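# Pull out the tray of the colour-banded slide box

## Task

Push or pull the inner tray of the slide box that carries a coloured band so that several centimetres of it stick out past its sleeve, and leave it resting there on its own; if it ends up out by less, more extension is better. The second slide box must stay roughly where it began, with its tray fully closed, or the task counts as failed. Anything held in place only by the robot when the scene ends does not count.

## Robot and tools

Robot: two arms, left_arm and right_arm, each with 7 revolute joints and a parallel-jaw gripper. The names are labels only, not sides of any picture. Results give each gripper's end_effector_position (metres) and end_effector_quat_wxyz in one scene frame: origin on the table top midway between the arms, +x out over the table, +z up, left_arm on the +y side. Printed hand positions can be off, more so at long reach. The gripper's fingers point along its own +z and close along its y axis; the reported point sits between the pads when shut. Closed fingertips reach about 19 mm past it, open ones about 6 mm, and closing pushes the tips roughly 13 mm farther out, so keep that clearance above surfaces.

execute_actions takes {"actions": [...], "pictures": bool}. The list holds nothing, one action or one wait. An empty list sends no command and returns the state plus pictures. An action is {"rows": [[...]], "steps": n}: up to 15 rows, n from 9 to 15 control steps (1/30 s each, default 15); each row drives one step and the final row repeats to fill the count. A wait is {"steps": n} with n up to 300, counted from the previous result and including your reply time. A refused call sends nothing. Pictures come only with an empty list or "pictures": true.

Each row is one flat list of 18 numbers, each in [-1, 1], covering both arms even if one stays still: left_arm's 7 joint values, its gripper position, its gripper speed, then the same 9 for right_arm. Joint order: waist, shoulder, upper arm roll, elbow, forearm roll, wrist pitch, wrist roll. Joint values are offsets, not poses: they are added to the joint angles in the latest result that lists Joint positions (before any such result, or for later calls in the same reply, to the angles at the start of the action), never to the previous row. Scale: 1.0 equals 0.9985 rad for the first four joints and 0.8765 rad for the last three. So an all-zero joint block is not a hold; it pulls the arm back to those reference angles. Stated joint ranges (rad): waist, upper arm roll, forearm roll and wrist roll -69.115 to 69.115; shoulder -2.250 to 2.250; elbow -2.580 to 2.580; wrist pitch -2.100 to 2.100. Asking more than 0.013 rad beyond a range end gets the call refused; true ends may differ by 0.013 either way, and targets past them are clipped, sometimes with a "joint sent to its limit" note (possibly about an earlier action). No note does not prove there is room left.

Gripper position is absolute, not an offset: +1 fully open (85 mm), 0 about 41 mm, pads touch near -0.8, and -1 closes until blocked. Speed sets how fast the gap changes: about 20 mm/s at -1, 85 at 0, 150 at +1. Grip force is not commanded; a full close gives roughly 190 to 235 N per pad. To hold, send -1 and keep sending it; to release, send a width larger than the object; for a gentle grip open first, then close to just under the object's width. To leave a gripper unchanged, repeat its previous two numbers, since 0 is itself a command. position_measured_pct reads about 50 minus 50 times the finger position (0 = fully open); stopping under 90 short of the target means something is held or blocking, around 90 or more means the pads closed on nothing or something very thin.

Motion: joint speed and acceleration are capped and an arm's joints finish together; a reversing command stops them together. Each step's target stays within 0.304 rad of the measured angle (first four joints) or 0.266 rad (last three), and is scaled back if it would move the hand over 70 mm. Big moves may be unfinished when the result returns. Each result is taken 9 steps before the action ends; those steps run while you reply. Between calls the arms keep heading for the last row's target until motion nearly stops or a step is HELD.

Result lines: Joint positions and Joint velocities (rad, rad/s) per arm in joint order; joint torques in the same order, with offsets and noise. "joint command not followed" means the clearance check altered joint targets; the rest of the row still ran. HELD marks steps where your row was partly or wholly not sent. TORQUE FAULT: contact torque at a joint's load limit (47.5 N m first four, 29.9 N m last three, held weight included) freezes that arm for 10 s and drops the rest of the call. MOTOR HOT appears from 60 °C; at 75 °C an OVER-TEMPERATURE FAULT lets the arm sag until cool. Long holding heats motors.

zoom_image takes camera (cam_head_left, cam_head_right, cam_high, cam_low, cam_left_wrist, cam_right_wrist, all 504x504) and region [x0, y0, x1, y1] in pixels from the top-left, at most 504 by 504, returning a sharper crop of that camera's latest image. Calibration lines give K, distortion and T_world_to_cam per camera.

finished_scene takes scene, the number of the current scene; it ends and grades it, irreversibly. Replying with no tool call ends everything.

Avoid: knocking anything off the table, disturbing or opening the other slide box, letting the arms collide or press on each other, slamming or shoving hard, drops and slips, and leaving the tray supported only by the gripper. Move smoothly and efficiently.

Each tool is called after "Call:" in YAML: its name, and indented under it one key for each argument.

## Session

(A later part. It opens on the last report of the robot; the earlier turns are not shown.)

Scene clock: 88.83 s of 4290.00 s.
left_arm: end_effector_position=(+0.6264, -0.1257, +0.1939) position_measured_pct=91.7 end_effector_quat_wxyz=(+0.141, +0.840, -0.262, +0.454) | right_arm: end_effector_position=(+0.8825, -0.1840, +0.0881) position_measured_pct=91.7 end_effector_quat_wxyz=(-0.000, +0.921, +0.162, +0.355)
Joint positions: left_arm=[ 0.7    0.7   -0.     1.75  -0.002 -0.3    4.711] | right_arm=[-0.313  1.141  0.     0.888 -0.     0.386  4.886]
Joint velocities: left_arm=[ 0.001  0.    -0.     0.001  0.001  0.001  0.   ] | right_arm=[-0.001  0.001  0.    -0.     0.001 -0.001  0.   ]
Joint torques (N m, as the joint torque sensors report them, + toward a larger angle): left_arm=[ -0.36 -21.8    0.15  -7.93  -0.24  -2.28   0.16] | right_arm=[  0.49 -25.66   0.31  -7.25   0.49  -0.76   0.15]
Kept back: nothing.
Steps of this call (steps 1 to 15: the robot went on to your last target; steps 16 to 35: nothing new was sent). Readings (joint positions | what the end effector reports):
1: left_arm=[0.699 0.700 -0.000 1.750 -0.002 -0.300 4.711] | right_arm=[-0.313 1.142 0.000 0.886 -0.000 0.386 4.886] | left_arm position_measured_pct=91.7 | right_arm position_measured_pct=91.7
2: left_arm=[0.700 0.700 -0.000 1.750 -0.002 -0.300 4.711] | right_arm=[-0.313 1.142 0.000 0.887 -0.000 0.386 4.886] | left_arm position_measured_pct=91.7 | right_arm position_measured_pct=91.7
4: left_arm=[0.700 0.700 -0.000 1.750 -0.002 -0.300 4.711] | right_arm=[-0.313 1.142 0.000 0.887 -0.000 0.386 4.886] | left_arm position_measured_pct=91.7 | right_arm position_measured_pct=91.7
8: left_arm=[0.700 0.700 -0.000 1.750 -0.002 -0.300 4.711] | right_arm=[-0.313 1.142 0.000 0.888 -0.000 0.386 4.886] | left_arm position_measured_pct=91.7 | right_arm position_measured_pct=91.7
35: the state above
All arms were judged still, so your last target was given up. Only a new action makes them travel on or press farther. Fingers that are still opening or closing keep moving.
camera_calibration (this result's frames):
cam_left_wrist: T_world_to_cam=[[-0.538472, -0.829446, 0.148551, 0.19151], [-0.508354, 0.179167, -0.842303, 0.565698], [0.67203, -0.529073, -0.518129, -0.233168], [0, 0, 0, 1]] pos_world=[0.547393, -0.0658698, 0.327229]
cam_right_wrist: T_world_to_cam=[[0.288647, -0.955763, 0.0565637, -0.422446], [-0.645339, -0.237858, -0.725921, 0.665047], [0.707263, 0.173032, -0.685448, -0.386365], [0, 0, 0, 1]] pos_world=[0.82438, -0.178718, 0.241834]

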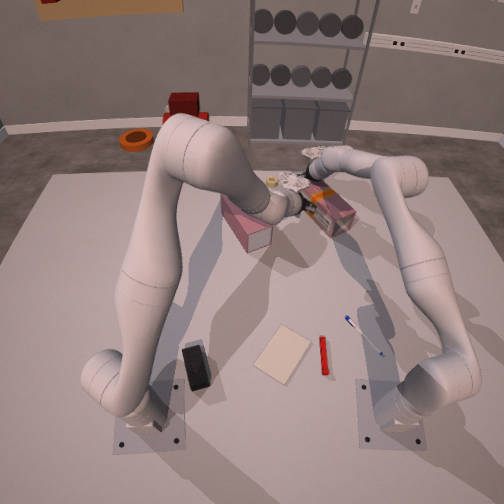

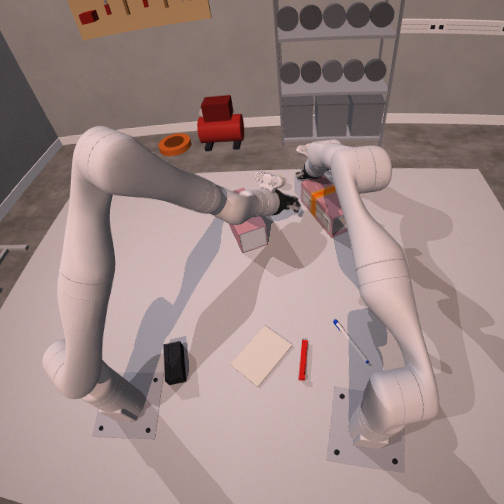

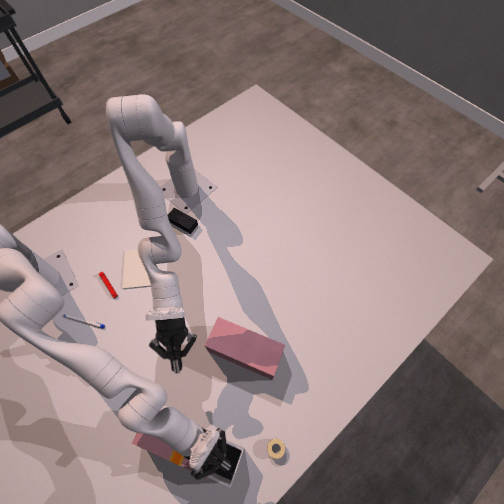

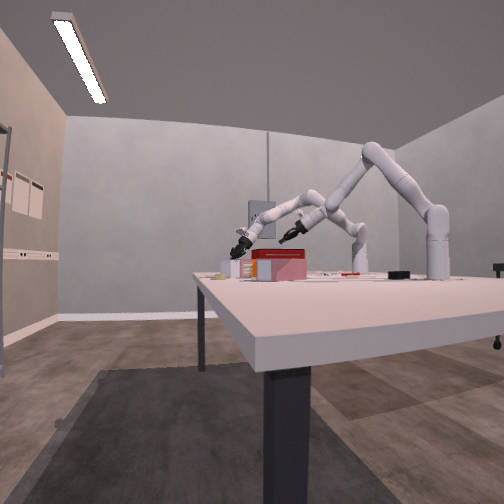

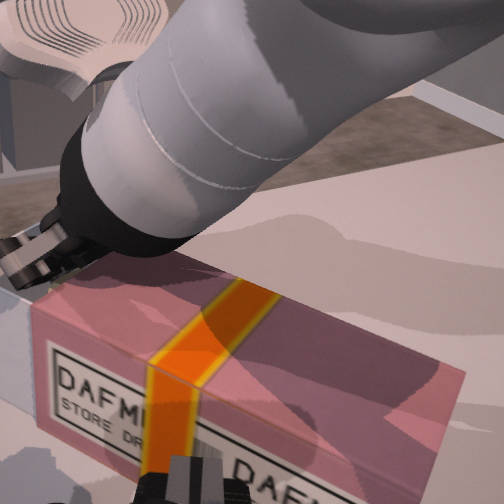

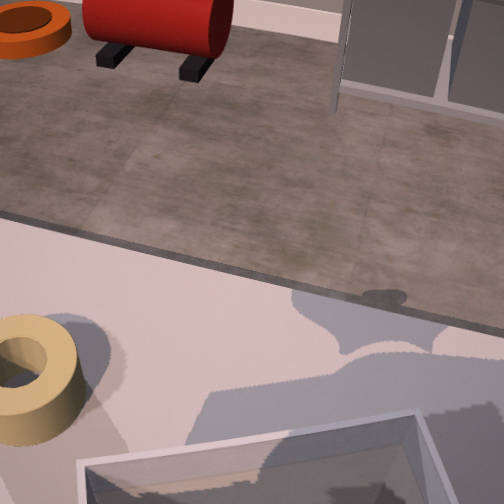

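Call:
execute_actions:
  actions:
    - {"rows": [[0.0098,0.0207,0,-0.0281,0,0.0034,0,-1,0.3, 0.0017,-0.0103,0,0.0164,0,0.0096,0.0006,-1,0.3],[0.0196,0.0414,0,-0.0562,0,0.0068,0,-1,0.3, 0.0034,-0.0206,0,0.0327,0,0.0192,0.0012,-1,0.3],[0.0293,0.0622,0,-0.0842,0,0.0103,0,-1,0.3, 0.0051,-0.0308,0,0.0491,0,0.0288,0.0017,-1,0.3],[0.0391,0.0829,0,-0.1123,0,0.0137,0,-1,0.3, 0.0068,-0.0411,0,0.0654,0,0.0384,0.0023,-1,0.3],[0.0489,0.1036,0,-0.1404,0,0.0171,0,-1,0.3, 0.0085,-0.0514,0,0.0818,0,0.048,0.0029,-1,0.3],[0.0587,0.1243,0,-0.1685,0,0.0205,0,-1,0.3, 0.0102,-0.0617,0,0.0981,0,0.0576,0.0035,-1,0.3],[0.0684,0.1451,0,-0.1965,0,0.024,0,-1,0.3, 0.0119,-0.0719,0,0.1145,0,0.0672,0.004,-1,0.3],[0.0782,0.1658,0,-0.2246,0,0.0274,0,-1,0.3, 0.0136,-0.0822,0,0.1308,0,0.0768,0.0046,-1,0.3],[0.088,0.1865,0,-0.2527,0,0.0308,0,-1,0.3, 0.0146,-0.0882,0,0.1409,0,0.0788,0.0065,-1,0.3],[0.0978,0.2072,0,-0.2808,0,0.0342,0,-1,0.3, 0.0155,-0.0942,0,0.1509,0,0.0808,0.0084,-1,0.3],[0.1075,0.228,0,-0.3088,0,0.0377,0,-1,0.3, 0.0165,-0.1002,0,0.161,0,0.0828,0.0103,-1,0.3],[0.1173,0.2487,0,-0.3369,0,0.0411,0,-1,0.3, 0.0175,-0.1062,0,0.171,0,0.0848,0.0122,-1,0.3],[0.1271,0.2694,0,-0.365,0.002,0.0445,0,-1,0.3, 0.0184,-0.1122,0,0.1811,0,0.0868,0.0141,-1,0.3],[0.1271,0.2694,0,-0.365,0.002,0.0445,0,-1,0.3, 0.0194,-0.1182,0,0.1911,0,0.0888,0.016,-1,0.3]], "steps": 15}

Call:
execute_actions:
  actions:
    - {"steps": 16}
  pictures: true

Scene clock: 91.73 s of 4290.00 s.
left_arm: end_effector_position=(+0.6346, -0.1571, +0.1815) position_measured_pct=91.7 end_effector_quat_wxyz=(+0.148, +0.834, -0.273, +0.456) | right_arm: end_effector_position=(+0.8634, -0.1912, +0.0925) position_measured_pct=91.7 end_effector_quat_wxyz=(+0.000, +0.928, +0.162, +0.336)
Joint positions: left_arm=[ 0.729  0.764 -0.001  1.67  -0.001 -0.291  4.711] | right_arm=[-0.308  1.097 -0.001  0.946 -0.001  0.414  4.887]
Joint velocities: left_arm=[ 0.264  0.556  0.014 -0.759 -0.003  0.084 -0.   ] | right_arm=[ 0.047 -0.291  0.002  0.435  0.001  0.223  0.014]
Joint torques (N m, as the joint torque sensors report them, + toward a larger angle): left_arm=[  0.34 -23.55   0.97  -8.82  -0.41  -2.61   0.  ] | right_arm=[  1.34 -23.47   1.02  -5.69   0.47   0.07   0.06]
Steps of this call (steps 1 to 81: nothing new was sent; steps 82 to 87: the first 6 steps of this action). Readings (joint positions | what the end effector reports):
82: left_arm=[0.700 0.701 -0.000 1.749 -0.001 -0.300 4.711] | right_arm=[-0.313 1.140 0.000 0.889 -0.000 0.386 4.886] | left_arm position_measured_pct=91.7 | right_arm position_measured_pct=91.7
83: left_arm=[0.702 0.706 -0.001 1.744 -0.001 -0.299 4.711] | right_arm=[-0.312 1.134 0.000 0.895 -0.000 0.389 4.886] | left_arm position_measured_pct=91.7 | right_arm position_measured_pct=91.7
85: left_arm=[0.712 0.728 -0.002 1.716 -0.001 -0.296 4.711] | right_arm=[-0.311 1.116 -0.001 0.918 -0.001 0.399 4.887] | left_arm position_measured_pct=91.7 | right_arm position_measured_pct=91.7
87: the state above

Scene clock: 92.27 s of 4290.00 s.
left_arm: end_effector_position=(+0.6471, -0.2679, +0.1478) position_measured_pct=91.7 end_effector_quat_wxyz=(+0.178, +0.808, -0.309, +0.468) | right_arm: end_effector_position=(+0.8164, -0.2103, +0.0871) position_measured_pct=91.7 end_effector_quat_wxyz=(+0.004, +0.944, +0.164, +0.288)
Joint positions: left_arm=[ 0.826  0.966  0.     1.387  0.    -0.261  4.711] | right_arm=[-0.294  1.021 -0.     1.076 -0.001  0.461  4.9  ]
Joint velocities: left_arm=[ 0.005  0.028 -0.006 -0.009  0.001  0.002  0.   ] | right_arm=[-0.    -0.004 -0.     0.005 -0.     0.002 -0.   ]
Joint torques (N m, as the joint torque sensors report them, + toward a larger angle): left_arm=[ -0.19 -26.15   0.49  -8.57  -0.24  -2.28   0.03] | right_arm=[  0.51 -25.23   0.45  -6.79   0.47  -0.61   0.18]
Kept back: nothing.
Steps of this call (steps 1 to 9: the last 9 steps of your previous action; steps 10 to 16: the robot went on to your last target). Readings (joint positions | what the end effector reports):
1: left_arm=[0.738 0.782 -0.001 1.644 -0.001 -0.288 4.711] | right_arm=[-0.306 1.087 -0.001 0.961 -0.001 0.421 4.888] | left_arm position_measured_pct=91.7 | right_arm position_measured_pct=91.7
2: left_arm=[0.747 0.801 -0.001 1.617 -0.001 -0.285 4.711] | right_arm=[-0.305 1.077 -0.001 0.976 -0.001 0.429 4.888] | left_arm position_measured_pct=91.7 | right_arm position_measured_pct=91.7
4: left_arm=[0.765 0.840 -0.000 1.563 -0.001 -0.280 4.711] | right_arm=[-0.302 1.058 -0.000 1.005 -0.001 0.443 4.890] | left_arm position_measured_pct=91.7 | right_arm position_measured_pct=91.7
8: left_arm=[0.803 0.919 -0.000 1.454 -0.001 -0.268 4.711] | right_arm=[-0.297 1.031 -0.000 1.054 -0.001 0.457 4.896] | left_arm position_measured_pct=91.7 | right_arm position_measured_pct=91.7
16: the state above
camera_calibration (this result's frames):
cam_left_wrist: T_world_to_cam=[[-0.644236, -0.749741, 0.151158, 0.180951], [-0.444966, 0.206669, -0.871374, 0.533493], [0.622066, -0.628631, -0.466753, -0.348106], [0, 0, 0, 1]] pos_world=[0.570506, -0.19342, 0.275041]
cam_right_wrist: T_world_to_cam=[[0.289122, -0.956174, 0.0462651, -0.42806], [-0.741312, -0.254209, -0.621156, 0.681172], [0.605694, 0.145293, -0.78232, -0.250241], [0, 0, 0, 1]] pos_world=[0.780292, -0.199782, 0.247149]

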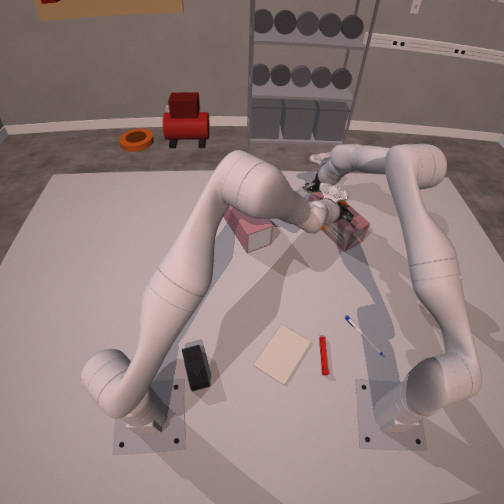

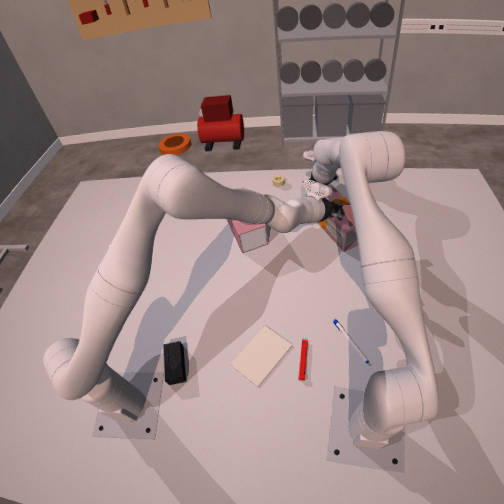

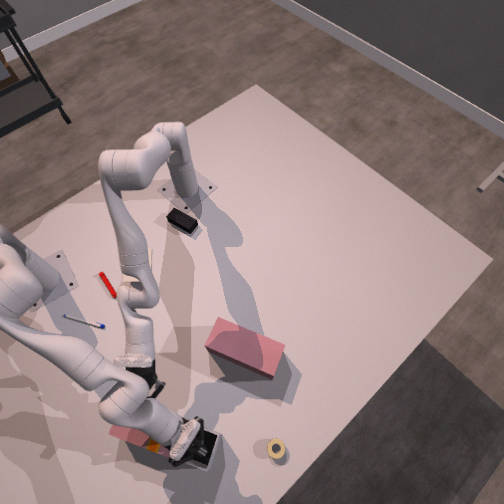

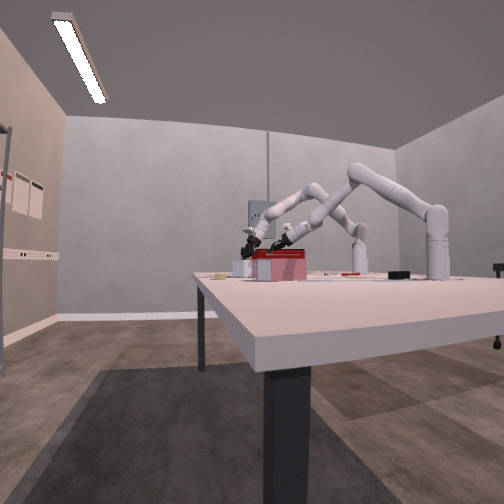

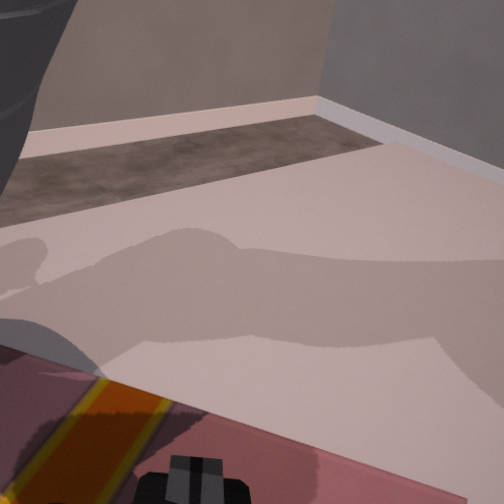

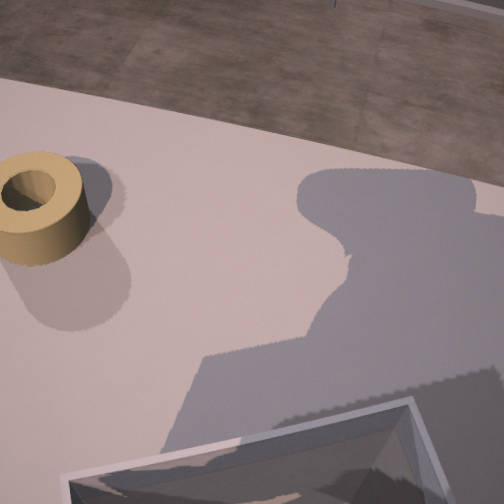

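Call:
execute_actions:
  actions:
    - {"rows": [[0,0.0061,0,0.0008,0,-0.0039,0,-1,0.3, -0.0003,0.0027,0,-0.0057,0,0.0041,0,-1,0.3],[0,0.0123,0,0.0016,0,-0.0078,0,-1,0.3, -0.0005,0.0054,0,-0.0113,0,0.0082,0,-1,0.3],[0,0.0184,0,0.0024,0,-0.0117,0,-1,0.3, -0.0008,0.0081,0,-0.017,0,0.0123,0,-1,0.3],[0,0.0245,0,0.0032,0,-0.0156,0,-1,0.3, -0.001,0.0108,0,-0.0227,0,0.0163,0,-1,0.3],[0,0.0306,0,0.004,0,-0.0195,0,-1,0.3, -0.0013,0.0135,0,-0.0283,0,0.0204,0,-1,0.3],[0.0005,0.0368,0,0.0048,0,-0.0234,0,-1,0.3, -0.0016,0.0163,0,-0.034,0,0.0245,0,-1,0.3],[0.0006,0.0429,0,0.0055,0,-0.0273,0,-1,0.3, -0.0018,0.019,0,-0.0397,0,0.0286,0,-1,0.3],[0.0007,0.049,0,0.0063,0,-0.0312,0,-1,0.3, -0.0021,0.0217,0,-0.0453,0,0.0327,0,-1,0.3],[0.0008,0.0551,0,0.0071,0,-0.0351,0,-1,0.3, -0.0023,0.0244,0,-0.051,0,0.0368,0,-1,0.3],[0.0008,0.0613,0,0.0079,0,-0.039,0,-1,0.3, -0.0026,0.0271,0,-0.0567,0,0.0408,0,-1,0.3],[0.0009,0.0674,0,0.0087,0,-0.0429,0,-1,0.3, -0.0028,0.0298,0,-0.0623,0,0.0449,0,-1,0.3],[0.001,0.0735,0,0.0095,0,-0.0468,0,-1,0.3, -0.0031,0.0325,0,-0.068,0.001,0.049,0,-1,0.3]], "steps": 15}

Call:
execute_actions:
  actions:
    - {"steps": 16}

Scene clock: 95.53 s of 4290.00 s.
left_arm: end_effector_position=(+0.6449, -0.2660, +0.1270) position_measured_pct=91.7 end_effector_quat_wxyz=(+0.176, +0.812, -0.310, +0.462) | right_arm: end_effector_position=(+0.8203, -0.2086, +0.0860) position_measured_pct=91.7 end_effector_quat_wxyz=(+0.004, +0.944, +0.165, +0.286)
Joint positions: left_arm=[ 0.826  0.994  0.     1.39   0.    -0.276  4.711] | right_arm=[-0.296  1.033 -0.     1.05  -0.001  0.478  4.9  ]
Joint velocities: left_arm=[ 0.005  0.177 -0.002  0.03  -0.001 -0.097  0.   ] | right_arm=[-0.007  0.084  0.001 -0.162 -0.001  0.109 -0.   ]
Joint torques (N m, as the joint torque sensors report them, + toward a larger angle): left_arm=[ -0.67 -25.89   0.92  -8.46  -0.45  -2.73   0.14] | right_arm=[ -0.6  -27.62  -0.25  -9.72   0.34  -1.61   0.11]
Steps of this call (steps 1 to 15: the robot went on to your last target; steps 16 to 90: nothing new was sent; then 0.07 s passed at rest; steps 91 to 96: the first 6 steps of this action). Readings (joint positions | what the end effector reports):
91: left_arm=[0.826 0.970 -0.000 1.386 0.000 -0.262 4.711] | right_arm=[-0.295 1.021 -0.000 1.075 -0.001 0.462 4.900] | left_arm position_measured_pct=91.7 | right_arm position_measured_pct=91.7
92: left_arm=[0.826 0.972 0.000 1.386 0.000 -0.264 4.711] | right_arm=[-0.295 1.022 -0.000 1.071 -0.001 0.464 4.900] | left_arm position_measured_pct=91.7 | right_arm position_measured_pct=91.7
94: left_arm=[0.826 0.982 0.000 1.388 0.000 -0.270 4.711] | right_arm=[-0.296 1.027 -0.000 1.060 -0.001 0.470 4.900] | left_arm position_measured_pct=91.7 | right_arm position_measured_pct=91.7
96: the state above

Scene clock: 96.07 s of 4290.00 s.
left_arm: end_effector_position=(+0.6466, -0.2684, +0.1177) position_measured_pct=91.7 end_effector_quat_wxyz=(+0.178, +0.809, -0.309, +0.468) | right_arm: end_effector_position=(+0.8264, -0.2063, +0.0839) position_measured_pct=91.7 end_effector_quat_wxyz=(+0.004, +0.944, +0.166, +0.284)
Joint positions: left_arm=[ 0.827  1.018  0.     1.386  0.    -0.311  4.711] | right_arm=[-0.298  1.053 -0.     1.008  0.     0.504  4.9  ]
Joint velocities: left_arm=[-0.001 -0.    -0.001  0.     0.     0.     0.   ] | right_arm=[-0.001  0.001  0.    -0.     0.     0.001  0.   ]
Joint torques (N m, as the joint torque sensors report them, + toward a larger angle): left_arm=[ -0.44 -10.     0.32  -0.88  -0.49   2.45  -0.13] | right_arm=[ -0.27 -27.27  -0.03  -9.34   0.31  -1.79   0.08]
Kept back: nothing.
Steps of this call (steps 1 to 9: the last 9 steps of your previous action; steps 10 to 16: the robot went on to your last target). Readings (joint positions | what the end effector reports):
1: left_arm=[0.826 1.000 -0.000 1.391 0.000 -0.279 4.711] | right_arm=[-0.296 1.036 -0.000 1.045 -0.001 0.481 4.900] | left_arm position_measured_pct=91.7 | right_arm position_measured_pct=91.7
2: left_arm=[0.827 1.005 -0.000 1.391 0.000 -0.284 4.711] | right_arm=[-0.296 1.039 -0.000 1.039 -0.001 0.485 4.900] | left_arm position_measured_pct=91.7 | right_arm position_measured_pct=91.7
4: left_arm=[0.827 1.011 0.000 1.389 0.000 -0.295 4.711] | right_arm=[-0.297 1.044 -0.000 1.028 -0.001 0.492 4.900] | left_arm position_measured_pct=91.7 | right_arm position_measured_pct=91.7
8: left_arm=[0.827 1.018 0.000 1.386 0.000 -0.311 4.711] | right_arm=[-0.298 1.052 -0.000 1.010 0.000 0.504 4.900] | left_arm position_measured_pct=91.7 | right_arm position_measured_pct=91.7
16: the state above

Call:
execute_actions:
  actions:
    - {"rows": [[0,0.0214,0,0.0105,0,0.0103,0,-1,0.3, -0.0005,0.0057,0,-0.0131,0,0.0085,0,-1,0.3],[0,0.0214,0,0.0105,0,0.0103,0,-1,0.3, -0.001,0.0114,0,-0.0263,0,0.017,0,-1,0.3],[0,0.0214,0,0.0105,0,0.0103,0,-1,0.3, -0.0015,0.0171,0,-0.0394,0,0.0255,0,-1,0.3],[0,0.0214,0,0.0105,0,0.0103,0,-1,0.3, -0.002,0.0229,0,-0.0526,0,0.034,0,-1,0.3],[0,0.0214,0,0.0105,0,0.0103,0,-1,0.3, -0.0025,0.0286,0,-0.0657,0,0.0425,0,-1,0.3],[0,0.0214,0,0.0105,0,0.0103,0,-1,0.3, -0.003,0.0343,0,-0.0789,0,0.051,0,-1,0.3],[0,0.0214,0,0.0105,0,0.0103,0,-1,0.3, -0.0035,0.04,0,-0.092,0,0.0596,0,-1,0.3],[0,0.0214,0,0.0105,0,0.0103,0,-1,0.3, -0.0039,0.0457,0,-0.1051,0,0.0681,0,-1,0.3],[0,0.0214,0,0.0105,0,0.0103,0,-1,0.3, -0.0044,0.0514,0,-0.1183,0,0.0766,0,-1,0.3],[0,0.0214,0,0.0105,0,0.0103,0,-1,0.3, -0.0049,0.0571,0,-0.1314,0,0.0851,0,-1,0.3],[0,0.0214,0,0.0105,0,0.0103,0,-1,0.3, -0.0054,0.0629,0,-0.1446,0,0.0936,0,-1,0.3],[0,0.0214,0,0.0105,0,0.0103,0,-1,0.3, -0.0059,0.0686,0,-0.1577,0,0.1021,0,-1,0.3],[0,0.0214,0,0.0105,0,0.0103,0,-1,0.3, -0.0064,0.0743,0,-0.1709,0,0.1106,0,-1,0.3],[0,0.0214,0,0.0105,0,0.0103,0,-1,0.3, -0.0069,0.08,0,-0.184,0,0.1191,0,-1,0.3]], "steps": 15}

Call:
execute_actions:
  actions:
    - {"steps": 16}
  pictures: true

Scene clock: 98.00 s of 4290.00 s.
left_arm: end_effector_position=(+0.6466, -0.2683, +0.1176) position_measured_pct=91.7 end_effector_quat_wxyz=(+0.178, +0.809, -0.309, +0.468) | right_arm: end_effector_position=(+0.8333, -0.2046, +0.0813) position_measured_pct=91.7 end_effector_quat_wxyz=(+0.004, +0.945, +0.167, +0.281)
Joint positions: left_arm=[ 0.827  1.018  0.     1.386  0.    -0.312  4.711] | right_arm=[-0.299  1.077  0.001  0.958  0.001  0.537  4.9  ]
Joint velocities: left_arm=[-0.     0.     0.001  0.    -0.     0.001 -0.   ] | right_arm=[-0.005  0.16   0.005 -0.355  0.001  0.229  0.   ]
Joint torques (N m, as the joint torque sensors report them, + toward a larger angle): left_arm=[-0.45 -9.8   0.39 -0.58 -0.22  2.64 -0.29] | right_arm=[ -1.53 -28.6   -0.88 -11.45   0.14  -3.71   0.12]
Steps of this call (steps 1 to 15: the robot went on to your last target; steps 16 to 52: nothing new was sent; steps 53 to 58: the first 6 steps of this action). Readings (joint positions | what the end effector reports):
53: left_arm=[0.827 1.018 0.000 1.386 0.000 -0.311 4.711] | right_arm=[-0.298 1.054 -0.000 1.007 0.000 0.505 4.900] | left_arm position_measured_pct=91.7 | right_arm position_measured_pct=91.7
54: left_arm=[0.827 1.018 0.000 1.387 0.000 -0.312 4.711] | right_arm=[-0.298 1.057 -0.000 1.001 0.000 0.508 4.900] | left_arm position_measured_pct=91.7 | right_arm position_measured_pct=91.7
56: left_arm=[0.827 1.018 0.000 1.387 0.000 -0.312 4.711] | right_arm=[-0.299 1.067 0.000 0.980 0.000 0.521 4.900] | left_arm position_measured_pct=91.7 | right_arm position_measured_pct=91.7
58: the state above

Scene clock: 98.53 s of 4290.00 s.
left_arm: end_effector_position=(+0.6516, -0.2641, +0.1176) position_measured_pct=91.7 end_effector_quat_wxyz=(+0.176, +0.809, -0.306, +0.470) | right_arm: end_effector_position=(+0.8510, -0.2013, +0.0803) position_measured_pct=91.7 end_effector_quat_wxyz=(+0.005, +0.946, +0.168, +0.278)
Joint positions: left_arm=[ 0.821  1.02  -0.003  1.384  0.001 -0.313  4.711] | right_arm=[-0.301  1.132  0.002  0.83   0.002  0.617  4.9  ]
Joint velocities: left_arm=[ 0.001  0.     0.     0.    -0.001 -0.     0.   ] | right_arm=[-0.003 -0.    -0.    -0.003 -0.     0.002  0.   ]
Joint torques (N m, as the joint torque sensors report them, + toward a larger angle): left_arm=[  3.07 -11.6    3.31   0.8   -0.54   3.06  -0.09] | right_arm=[ -3.25 -28.02  -1.64 -14.79  -0.31  -6.18   0.02]
Kept back: nothing.
Steps of this call (steps 1 to 9: the last 9 steps of your previous action; steps 10 to 16: the robot went on to your last target). Readings (joint positions | what the end effector reports):
1: left_arm=[0.827 1.018 0.000 1.387 0.000 -0.312 4.711] | right_arm=[-0.299 1.083 0.001 0.946 0.001 0.544 4.900] | left_arm position_measured_pct=91.7 | right_arm position_measured_pct=91.7
2: left_arm=[0.827 1.018 0.000 1.387 0.000 -0.312 4.711] | right_arm=[-0.300 1.088 0.001 0.933 0.001 0.552 4.900] | left_arm position_measured_pct=91.7 | right_arm position_measured_pct=91.7
4: left_arm=[0.827 1.018 0.000 1.387 0.000 -0.312 4.711] | right_arm=[-0.300 1.099 0.000 0.908 0.001 0.567 4.900] | left_arm position_measured_pct=91.7 | right_arm position_measured_pct=91.7
8: left_arm=[0.824 1.019 -0.003 1.385 0.001 -0.313 4.711] | right_arm=[-0.301 1.121 0.002 0.857 0.002 0.599 4.900] | left_arm position_measured_pct=91.7 | right_arm position_measured_pct=91.7
16: the state above
camera_calibration (this result's frames):
cam_left_wrist: T_world_to_cam=[[-0.639304, -0.754379, 0.149008, 0.18707], [-0.444803, 0.204727, -0.871916, 0.507852], [0.627249, -0.623698, -0.466432, -0.364719], [0, 0, 0, 1]] pos_world=[0.574258, -0.190324, 0.244813]
cam_right_wrist: T_world_to_cam=[[0.295818, -0.954065, 0.0474552, -0.434491], [-0.75189, -0.263198, -0.604473, 0.710765], [0.589197, 0.143133, -0.795211, -0.263194], [0, 0, 0, 1]] pos_world=[0.81802, -0.189789, 0.240963]

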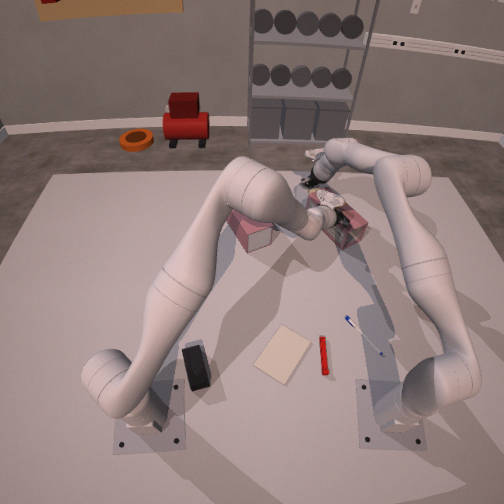

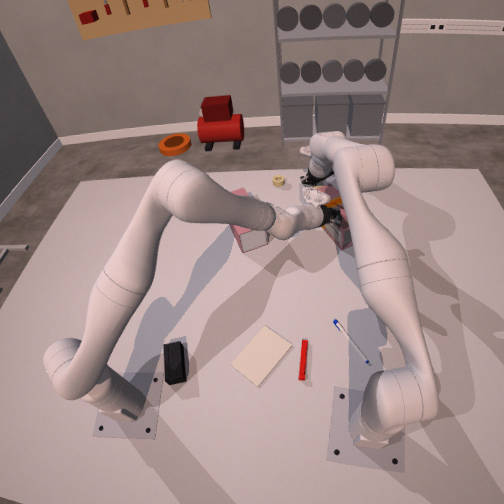

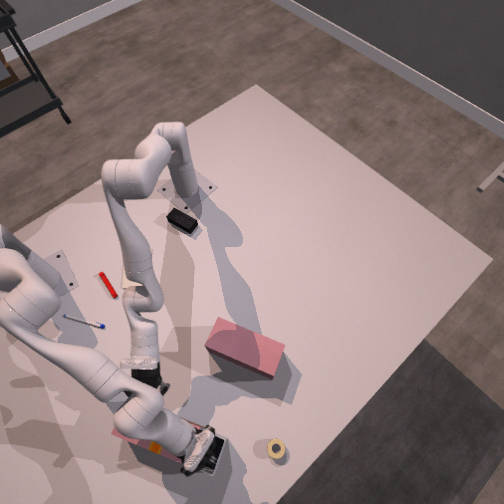

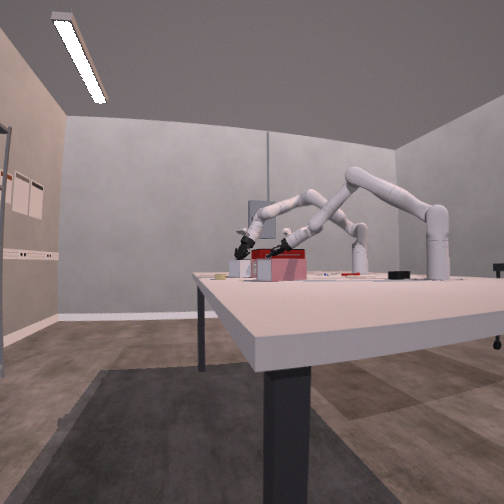

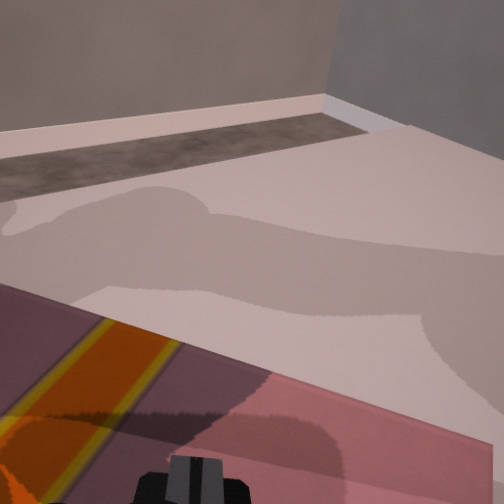

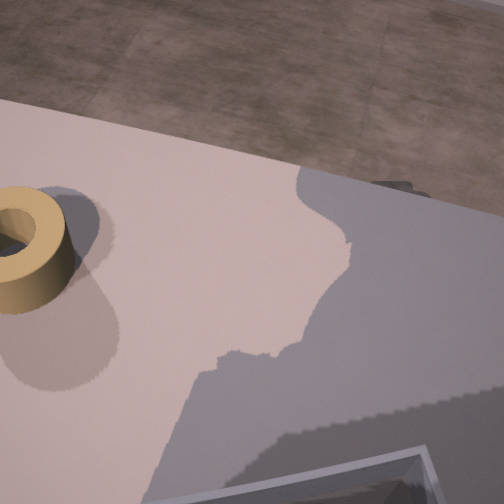

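Call:
zoom_image:
  camera: "cam_low"
  region: [200, 215, 320, 290]

Call:
zoom_image:
  camera: "cam_high"
  region: [90, 384, 290, 504]

Region (200, 215, 320, 290) of cam_low's 504x504 image, scaled by 4.200, with more detail than that image has; it fills the top 315 rows of this view, and the rest is white.

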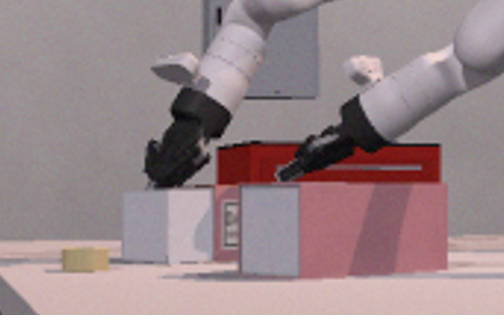

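Region (90, 384, 290, 504) of cam_high's 504x504 image, scaled by 2.520, with more detail than that image has; it fills the top 302 rows of this view, and the rest is white.

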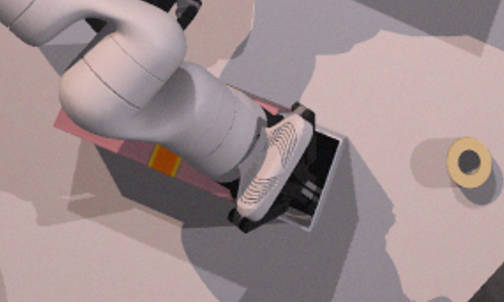

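Call:
zoom_image:
  camera: "cam_low"
  region: [220, 240, 270, 290]

Region (220, 240, 270, 290) of cam_low's 504x504 image, scaled by 10.080, with more detail than that image has.

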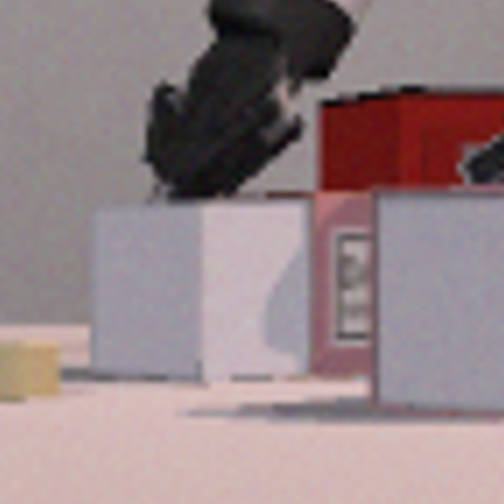

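Call:
zoom_image:
  camera: "cam_high"
  region: [160, 410, 250, 500]

Call:
zoom_image:
  camera: "cam_head_left"
  region: [280, 150, 400, 270]

Region (160, 410, 250, 500) of cam_high's 504x504 image, scaled by 5.600, with more detail than that image has.

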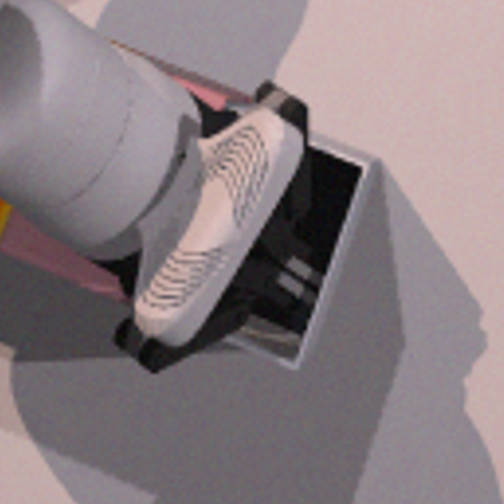

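Region (280, 150, 400, 270) of cam_head_left's 504x504 image, scaled by 4.200, with more detail than that image has.

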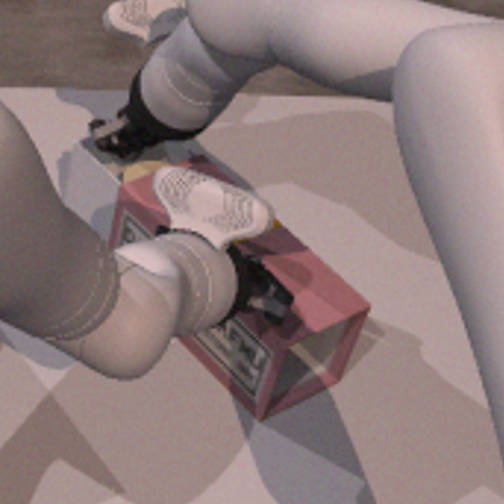

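Call:
execute_actions:
  actions:
    - {"rows": [[0.006,0.022,0.003,0.012,-0.001,0.0115,0,-1,0.3, 0,-0.0066,0,0.02,0,-0.0185,0,-1,0.3],[0.006,0.023,0.003,0.012,-0.001,0.0118,0,-1,0.3, 0,-0.0132,-0.001,0.04,-0.001,-0.037,0,-1,0.3],[0.006,0.024,0.003,0.013,-0.001,0.012,0,-1,0.3, -0.002,-0.0198,-0.001,0.06,-0.001,-0.0555,0,-1,0.3],[0.006,0.025,0.003,0.013,-0.001,0.0123,0,-1,0.3, -0.005,-0.0264,-0.002,0.08,-0.002,-0.074,0,-1,0.3],[0.006,0.026,0.003,0.013,-0.001,0.0126,0,-1,0.3, -0.008,-0.033,-0.002,0.1008,-0.0023,-0.0925,0,-1,0.3],[0.006,0.026,0.003,0.013,-0.001,0.0126,0,-1,0.3, -0.011,-0.033,-0.002,0.1008,-0.0023,-0.0925,0,-1,0.3],[0.006,0.026,0.003,0.013,-0.001,0.0126,0,-1,0.3, -0.0148,-0.033,-0.002,0.1008,-0.0023,-0.0925,0,-1,0.3]], "steps": 12}

Call:
execute_actions:
  actions:
    - {"steps": 14}

Scene clock: 110.50 s of 4290.00 s.
left_arm: end_effector_position=(+0.6515, -0.2642, +0.1172) position_measured_pct=91.7 end_effector_quat_wxyz=(+0.176, +0.809, -0.306, +0.470) | right_arm: end_effector_position=(+0.8495, -0.2021, +0.0802) position_measured_pct=91.7 end_effector_quat_wxyz=(+0.005, +0.946, +0.168, +0.279)
Joint positions: left_arm=[ 0.822  1.021 -0.003  1.384  0.001 -0.314  4.711] | right_arm=[-0.3    1.126  0.002  0.845  0.001  0.605  4.9  ]
Joint velocities: left_arm=[ 0.001 -0.001  0.     0.01  -0.001 -0.011  0.   ] | right_arm=[-0.005 -0.143 -0.004  0.361 -0.006 -0.255 -0.   ]
Joint torques (N m, as the joint torque sensors report them, + toward a larger angle): left_arm=[ 3.07 -7.15  3.17  1.42 -0.88  3.53  0.07] | right_arm=[ -1.01 -28.85  -0.12  -9.63   0.39  -1.6    0.07]
Steps of this call (steps 1 to 15: the robot went on to your last target; steps 16 to 90: nothing new was sent; then 8.87 s passed at rest; steps 91 to 93: the first 3 steps of this action). Readings (joint positions | what the end effector reports):
91: left_arm=[0.822 1.020 -0.003 1.384 0.001 -0.313 4.711] | right_arm=[-0.300 1.132 0.002 0.831 0.002 0.616 4.900] | left_arm position_measured_pct=91.7 | right_arm position_measured_pct=91.7
92: left_arm=[0.822 1.021 -0.003 1.384 0.001 -0.314 4.711] | right_arm=[-0.300 1.130 0.002 0.836 0.001 0.612 4.900] | left_arm position_measured_pct=91.7 | right_arm position_measured_pct=91.7
93: the state above

Scene clock: 110.97 s of 4290.00 s.
left_arm: end_effector_position=(+0.6515, -0.2642, +0.1172) position_measured_pct=91.7 end_effector_quat_wxyz=(+0.176, +0.809, -0.306, +0.470) | right_arm: end_effector_position=(+0.8379, -0.1898, +0.0754) position_measured_pct=91.7 end_effector_quat_wxyz=(+0.001, +0.943, +0.174, +0.284)
Joint positions: left_arm=[ 0.822  1.021 -0.003  1.384  0.001 -0.314  4.711] | right_arm=[-0.315  1.1    0.     0.931 -0.     0.536  4.9  ]
Joint velocities: left_arm=[ 0.002  0.     0.     0.    -0.     0.    -0.001] | right_arm=[-0.003 -0.003 -0.     0.001  0.    -0.     0.   ]
Joint torques (N m, as the joint torque sensors report them, + toward a larger angle): left_arm=[ 3.23 -6.97  3.02  1.53 -0.78  3.74  0.17] | right_arm=[  0.18 -28.46   0.15  -9.32   0.27  -1.86   0.01]
Kept back: nothing.
Steps of this call (steps 1 to 9: the last 9 steps of your previous action; steps 10 to 14: the robot went on to your last target). Readings (joint positions | what the end effector reports):
1: left_arm=[0.822 1.021 -0.003 1.385 0.001 -0.315 4.711] | right_arm=[-0.300 1.121 0.002 0.860 0.001 0.595 4.900] | left_arm position_measured_pct=91.7 | right_arm position_measured_pct=91.7
2: left_arm=[0.822 1.021 -0.003 1.384 0.001 -0.315 4.711] | right_arm=[-0.301 1.114 0.001 0.878 0.001 0.583 4.900] | left_arm position_measured_pct=91.7 | right_arm position_measured_pct=91.7
4: left_arm=[0.822 1.021 -0.003 1.384 0.001 -0.314 4.711] | right_arm=[-0.305 1.105 0.001 0.911 0.000 0.553 4.900] | left_arm position_measured_pct=91.7 | right_arm position_measured_pct=91.7
8: left_arm=[0.822 1.021 -0.003 1.384 0.001 -0.314 4.711] | right_arm=[-0.315 1.101 -0.001 0.929 -0.001 0.536 4.900] | left_arm position_measured_pct=91.7 | right_arm position_measured_pct=91.7
14: the state above

Call:
execute_actions:
  actions:
    - {"rows": [[0.005,0.025,0.003,0.013,-0.001,0.0137,0,-1,0.3, -0.0007,0.0048,0,-0.0113,0,0.0073,0,-1,0.3],[0.005,0.025,0.003,0.013,-0.001,0.0137,0,-1,0.3, -0.0014,0.0095,0,-0.0226,0,0.0146,0,-1,0.3],[0.005,0.025,0.003,0.013,-0.001,0.0137,0,-1,0.3, -0.0021,0.0143,0,-0.0338,0,0.0219,0,-1,0.3],[0.005,0.025,0.003,0.013,-0.001,0.0137,0,-1,0.3, -0.0027,0.0191,0,-0.0451,0,0.0292,0,-1,0.3],[0.005,0.025,0.003,0.013,-0.001,0.0137,0,-1,0.3, -0.0034,0.0238,0,-0.0564,0,0.0365,0,-1,0.3],[0.005,0.025,0.003,0.013,-0.001,0.0137,0,-1,0.3, -0.0041,0.0286,0,-0.0677,0,0.0438,0,-1,0.3],[0.005,0.025,0.003,0.013,-0.001,0.0137,0,-1,0.3, -0.0048,0.0334,0,-0.0789,0,0.051,0,-1,0.3],[0.005,0.025,0.003,0.013,-0.001,0.0137,0,-1,0.3, -0.0055,0.0381,0,-0.0902,0,0.0583,0,-1,0.3],[0.005,0.025,0.003,0.013,-0.001,0.0137,0,-1,0.3, -0.0062,0.0429,0,-0.1015,0,0.0656,0,-1,0.3],[0.005,0.025,0.003,0.013,-0.001,0.0137,0,-1,0.3, -0.0068,0.0477,0,-0.1128,0,0.0729,0,-1,0.3],[0.005,0.025,0.003,0.013,-0.001,0.0137,0,-1,0.3, -0.0075,0.0524,0,-0.124,0,0.0802,0,-1,0.3],[0.005,0.025,0.003,0.013,-0.001,0.0137,0,-1,0.3, -0.0082,0.0572,0,-0.1353,0,0.0875,0,-1,0.3]], "steps": 14}

Call:
execute_actions:
  actions:
    - {"steps": 15}
  pictures: true

Scene clock: 111.90 s of 4290.00 s.
left_arm: end_effector_position=(+0.6516, -0.2642, +0.1173) position_measured_pct=91.7 end_effector_quat_wxyz=(+0.176, +0.809, -0.306, +0.470) | right_arm: end_effector_position=(+0.8428, -0.1877, +0.0745) position_measured_pct=91.7 end_effector_quat_wxyz=(+0.001, +0.943, +0.175, +0.283)
Joint positions: left_arm=[ 0.822  1.021 -0.003  1.384  0.001 -0.314  4.711] | right_arm=[-0.317  1.116  0.001  0.895 -0.     0.557  4.9  ]
Joint velocities: left_arm=[ 0.    -0.001 -0.    -0.    -0.     0.001  0.   ] | right_arm=[-0.007  0.127  0.014 -0.274  0.016  0.261  0.001]
Joint torques (N m, as the joint torque sensors report them, + toward a larger angle): left_arm=[ 2.81 -6.99  2.07  1.04 -0.87  3.83  0.11] | right_arm=[ -0.61 -28.2   -0.71 -10.56   0.14  -3.1    0.08]
Steps of this call (steps 1 to 23: the robot went on to your last target; steps 24 to 28: the first 5 steps of this action). Readings (joint positions | what the end effector reports):
24: left_arm=[0.821 1.021 -0.003 1.384 0.001 -0.314 4.711] | right_arm=[-0.315 1.100 0.000 0.930 -0.000 0.536 4.900] | left_arm position_measured_pct=91.7 | right_arm position_measured_pct=91.7
25: left_arm=[0.822 1.021 -0.003 1.384 0.001 -0.314 4.711] | right_arm=[-0.316 1.103 0.000 0.924 -0.000 0.539 4.900] | left_arm position_measured_pct=91.7 | right_arm position_measured_pct=91.7
27: left_arm=[0.822 1.021 -0.003 1.384 0.001 -0.314 4.711] | right_arm=[-0.317 1.111 0.000 0.905 -0.000 0.550 4.900] | left_arm position_measured_pct=91.7 | right_arm position_measured_pct=91.7
28: the state above

Scene clock: 112.40 s of 4290.00 s.
left_arm: end_effector_position=(+0.6544, -0.2619, +0.1173) position_measured_pct=91.7 end_effector_quat_wxyz=(+0.175, +0.809, -0.305, +0.471) | right_arm: end_effector_position=(+0.8539, -0.1873, +0.0731) position_measured_pct=91.7 end_effector_quat_wxyz=(+0.003, +0.944, +0.176, +0.278)
Joint positions: left_arm=[ 0.819  1.022 -0.005  1.383  0.002 -0.315  4.711] | right_arm=[-0.317  1.155  0.004  0.802  0.001  0.621  4.9  ]
Joint velocities: left_arm=[-0.001  0.     0.001 -0.     0.     0.001 -0.   ] | right_arm=[ 0.001  0.     0.    -0.002 -0.001  0.002  0.   ]
Joint torques (N m, as the joint torque sensors report them, + toward a larger angle): left_arm=[ 4.65 -7.87  4.24  2.39 -1.13  4.29 -0.01] | right_arm=[ -4.67 -28.04  -2.57 -15.21  -0.54  -6.21   0.13]
Kept back: nothing.
Steps of this call (steps 1 to 9: the last 9 steps of your previous action; steps 10 to 15: the robot went on to your last target). Readings (joint positions | what the end effector reports):
1: left_arm=[0.822 1.021 -0.003 1.384 0.001 -0.314 4.711] | right_arm=[-0.317 1.120 0.001 0.886 0.000 0.565 4.900] | left_arm position_measured_pct=91.7 | right_arm position_measured_pct=91.7
2: left_arm=[0.822 1.021 -0.004 1.384 0.001 -0.314 4.711] | right_arm=[-0.317 1.124 0.002 0.877 0.001 0.573 4.900] | left_arm position_measured_pct=91.7 | right_arm position_measured_pct=91.7
4: left_arm=[0.821 1.021 -0.005 1.383 0.002 -0.315 4.711] | right_arm=[-0.317 1.132 0.003 0.856 0.001 0.588 4.900] | left_arm position_measured_pct=91.7 | right_arm position_measured_pct=91.7
8: left_arm=[0.819 1.022 -0.005 1.383 0.002 -0.315 4.711] | right_arm=[-0.317 1.151 0.004 0.813 0.001 0.613 4.900] | left_arm position_measured_pct=91.7 | right_arm position_measured_pct=91.7
15: the state above
camera_calibration (this result's frames):
cam_left_wrist: T_world_to_cam=[[-0.636582, -0.757006, 0.147326, 0.188371], [-0.443572, 0.203125, -0.872917, 0.507238], [0.630878, -0.621033, -0.465093, -0.367122], [0, 0, 0, 1]] pos_world=[0.576519, -0.18843, 0.24428]
cam_right_wrist: T_world_to_cam=[[0.311259, -0.949066, 0.0489076, -0.433989], [-0.746978, -0.276148, -0.604785, 0.705685], [0.587487, 0.151712, -0.794885, -0.269543], [0, 0, 0, 1]] pos_world=[0.820568, -0.176118, 0.233757]

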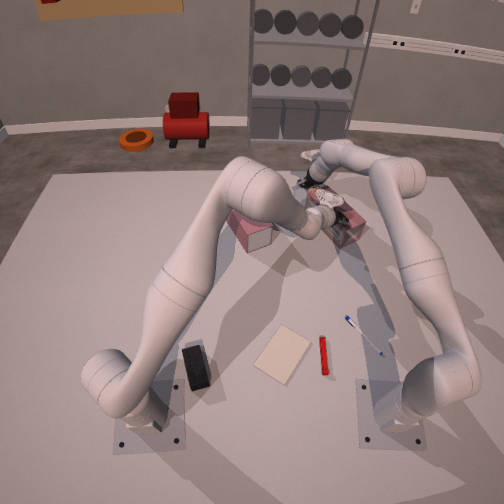

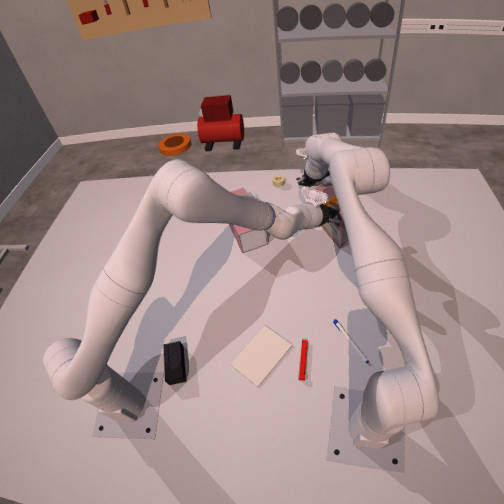

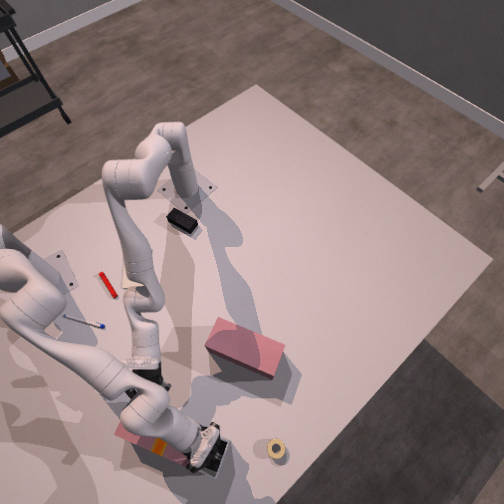

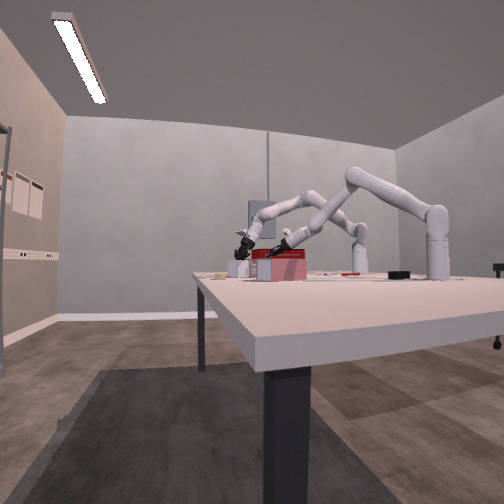

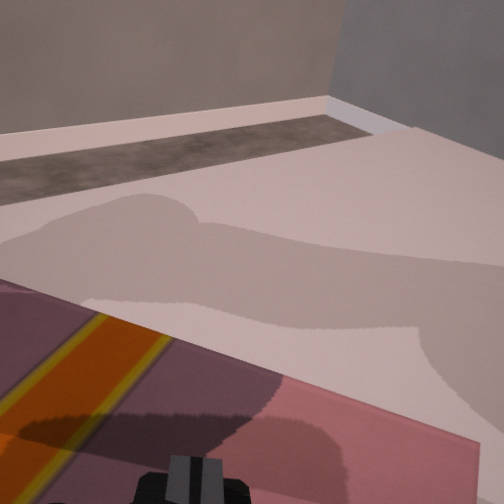

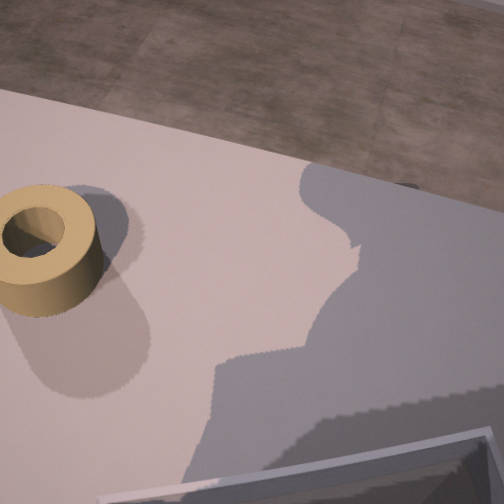

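Call:
zoom_image:
  camera: "cam_low"
  region: [220, 240, 270, 290]

Call:
zoom_image:
  camera: "cam_high"
  region: [160, 410, 250, 500]

Region (220, 240, 270, 290) of cam_low's 504x504 image, scaled by 10.080, with more detail than that image has.

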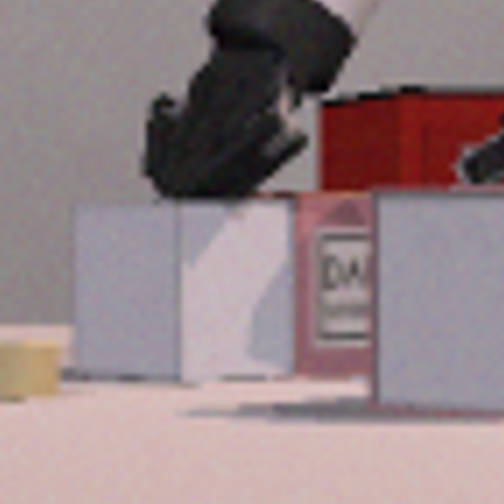

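Region (160, 410, 250, 500) of cam_high's 504x504 image, scaled by 5.600, with more detail than that image has.

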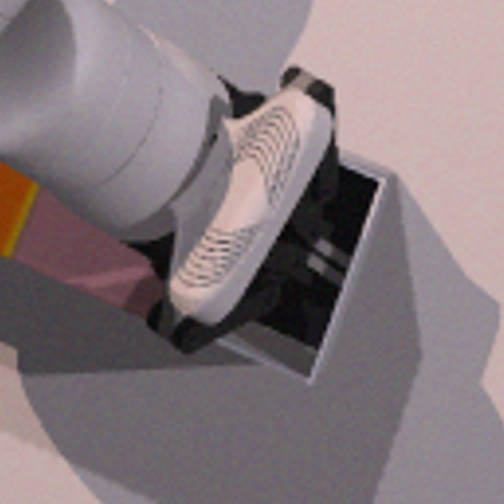

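Call:
execute_actions:
  actions:
    - {"rows": [[0.008,0.024,0.005,0.014,-0.002,0.0148,0,-1,0.3, 0,-0.006,-0.001,0.016,0,-0.0135,0,-1,0.3],[0.008,0.025,0.005,0.014,-0.002,0.0148,0,-1,0.3, 0,-0.011,-0.002,0.031,0,-0.027,0,-1,0.3],[0.008,0.026,0.005,0.014,-0.002,0.0148,0,-1,0.3, 0,-0.014,-0.003,0.044,-0.001,-0.0405,0,-1,0.3],[0.008,0.027,0.005,0.014,-0.002,0.0148,0,-1,0.3, 0,-0.015,-0.004,0.055,-0.001,-0.054,0,-1,0.3],[0.008,0.028,0.005,0.014,-0.002,0.0148,0,-1,0.3, 0,-0.0145,-0.004,0.065,-0.001,-0.0676,0,-1,0.3],[0.008,0.028,0.005,0.014,-0.002,0.0148,0,-1,0.3, 0,-0.0138,-0.004,0.0727,-0.0011,-0.0811,0,-1,0.3]], "steps": 11}

Call:
execute_actions:
  actions:
    - {"steps": 13}

Scene clock: 119.93 s of 4290.00 s.
left_arm: end_effector_position=(+0.6544, -0.2619, +0.1170) position_measured_pct=91.7 end_effector_quat_wxyz=(+0.175, +0.809, -0.305, +0.471) | right_arm: end_effector_position=(+0.8533, -0.1882, +0.0732) position_measured_pct=91.7 end_effector_quat_wxyz=(+0.003, +0.944, +0.175, +0.278)
Joint positions: left_arm=[ 0.819  1.022 -0.005  1.383  0.001 -0.315  4.711] | right_arm=[-0.316  1.153  0.003  0.808  0.001  0.618  4.9  ]
Joint velocities: left_arm=[-0.001  0.006  0.    -0.002 -0.003 -0.01  -0.001] | right_arm=[ 0.033 -0.082 -0.02   0.207 -0.009 -0.15  -0.   ]
Joint torques (N m, as the joint torque sensors report them, + toward a larger angle): left_arm=[ 5.37 -6.87  4.04  2.05 -1.11  3.89 -0.11] | right_arm=[ -0.81 -30.49  -0.22 -12.01   0.27  -3.43   0.14]
Steps of this call (steps 1 to 15: the robot went on to your last target; steps 16 to 90: nothing new was sent; then 4.47 s passed at rest; steps 91 to 92: the first 2 steps of this action). Readings (joint positions | what the end effector reports):
91: left_arm=[0.819 1.022 -0.005 1.383 0.002 -0.315 4.711] | right_arm=[-0.317 1.155 0.004 0.803 0.001 0.621 4.900] | left_arm position_measured_pct=91.7 | right_arm position_measured_pct=91.7
92: the state above

Scene clock: 120.37 s of 4290.00 s.
left_arm: end_effector_position=(+0.6544, -0.2619, +0.1170) position_measured_pct=91.7 end_effector_quat_wxyz=(+0.175, +0.809, -0.305, +0.471) | right_arm: end_effector_position=(+0.8510, -0.1894, +0.0707) position_measured_pct=91.7 end_effector_quat_wxyz=(+0.003, +0.941, +0.174, +0.290)
Joint positions: left_arm=[ 0.819  1.022 -0.005  1.383  0.001 -0.315  4.711] | right_arm=[-0.314  1.136  0.002  0.871  0.001  0.548  4.9  ]
Joint velocities: left_arm=[-0.     0.001  0.001 -0.001 -0.     0.     0.001] | right_arm=[ 0.001 -0.001  0.     0.001  0.001 -0.002 -0.   ]
Joint torques (N m, as the joint torque sensors report them, + toward a larger angle): left_arm=[ 5.15 -4.93  4.15  2.09 -1.19  4.34 -0.03] | right_arm=[ -2.47 -23.61  -1.36  -6.31  -0.01  -0.48   0.21]
Kept back: nothing.
Steps of this call (steps 1 to 9: the last 9 steps of your previous action; steps 10 to 13: the robot went on to your last target). Readings (joint positions | what the end effector reports):
1: left_arm=[0.819 1.022 -0.005 1.383 0.001 -0.315 4.711] | right_arm=[-0.315 1.149 0.003 0.817 0.001 0.612 4.900] | left_arm position_measured_pct=91.7 | right_arm position_measured_pct=91.7
2: left_arm=[0.819 1.022 -0.005 1.383 0.001 -0.315 4.711] | right_arm=[-0.315 1.145 0.002 0.829 0.001 0.604 4.900] | left_arm position_measured_pct=91.7 | right_arm position_measured_pct=91.7
4: left_arm=[0.819 1.022 -0.005 1.383 0.001 -0.316 4.711] | right_arm=[-0.315 1.139 0.001 0.852 0.001 0.577 4.900] | left_arm position_measured_pct=91.7 | right_arm position_measured_pct=91.7
8: left_arm=[0.819 1.022 -0.005 1.383 0.001 -0.315 4.711] | right_arm=[-0.314 1.136 0.002 0.869 0.001 0.549 4.900] | left_arm position_measured_pct=91.7 | right_arm position_measured_pct=91.7
13: the state above


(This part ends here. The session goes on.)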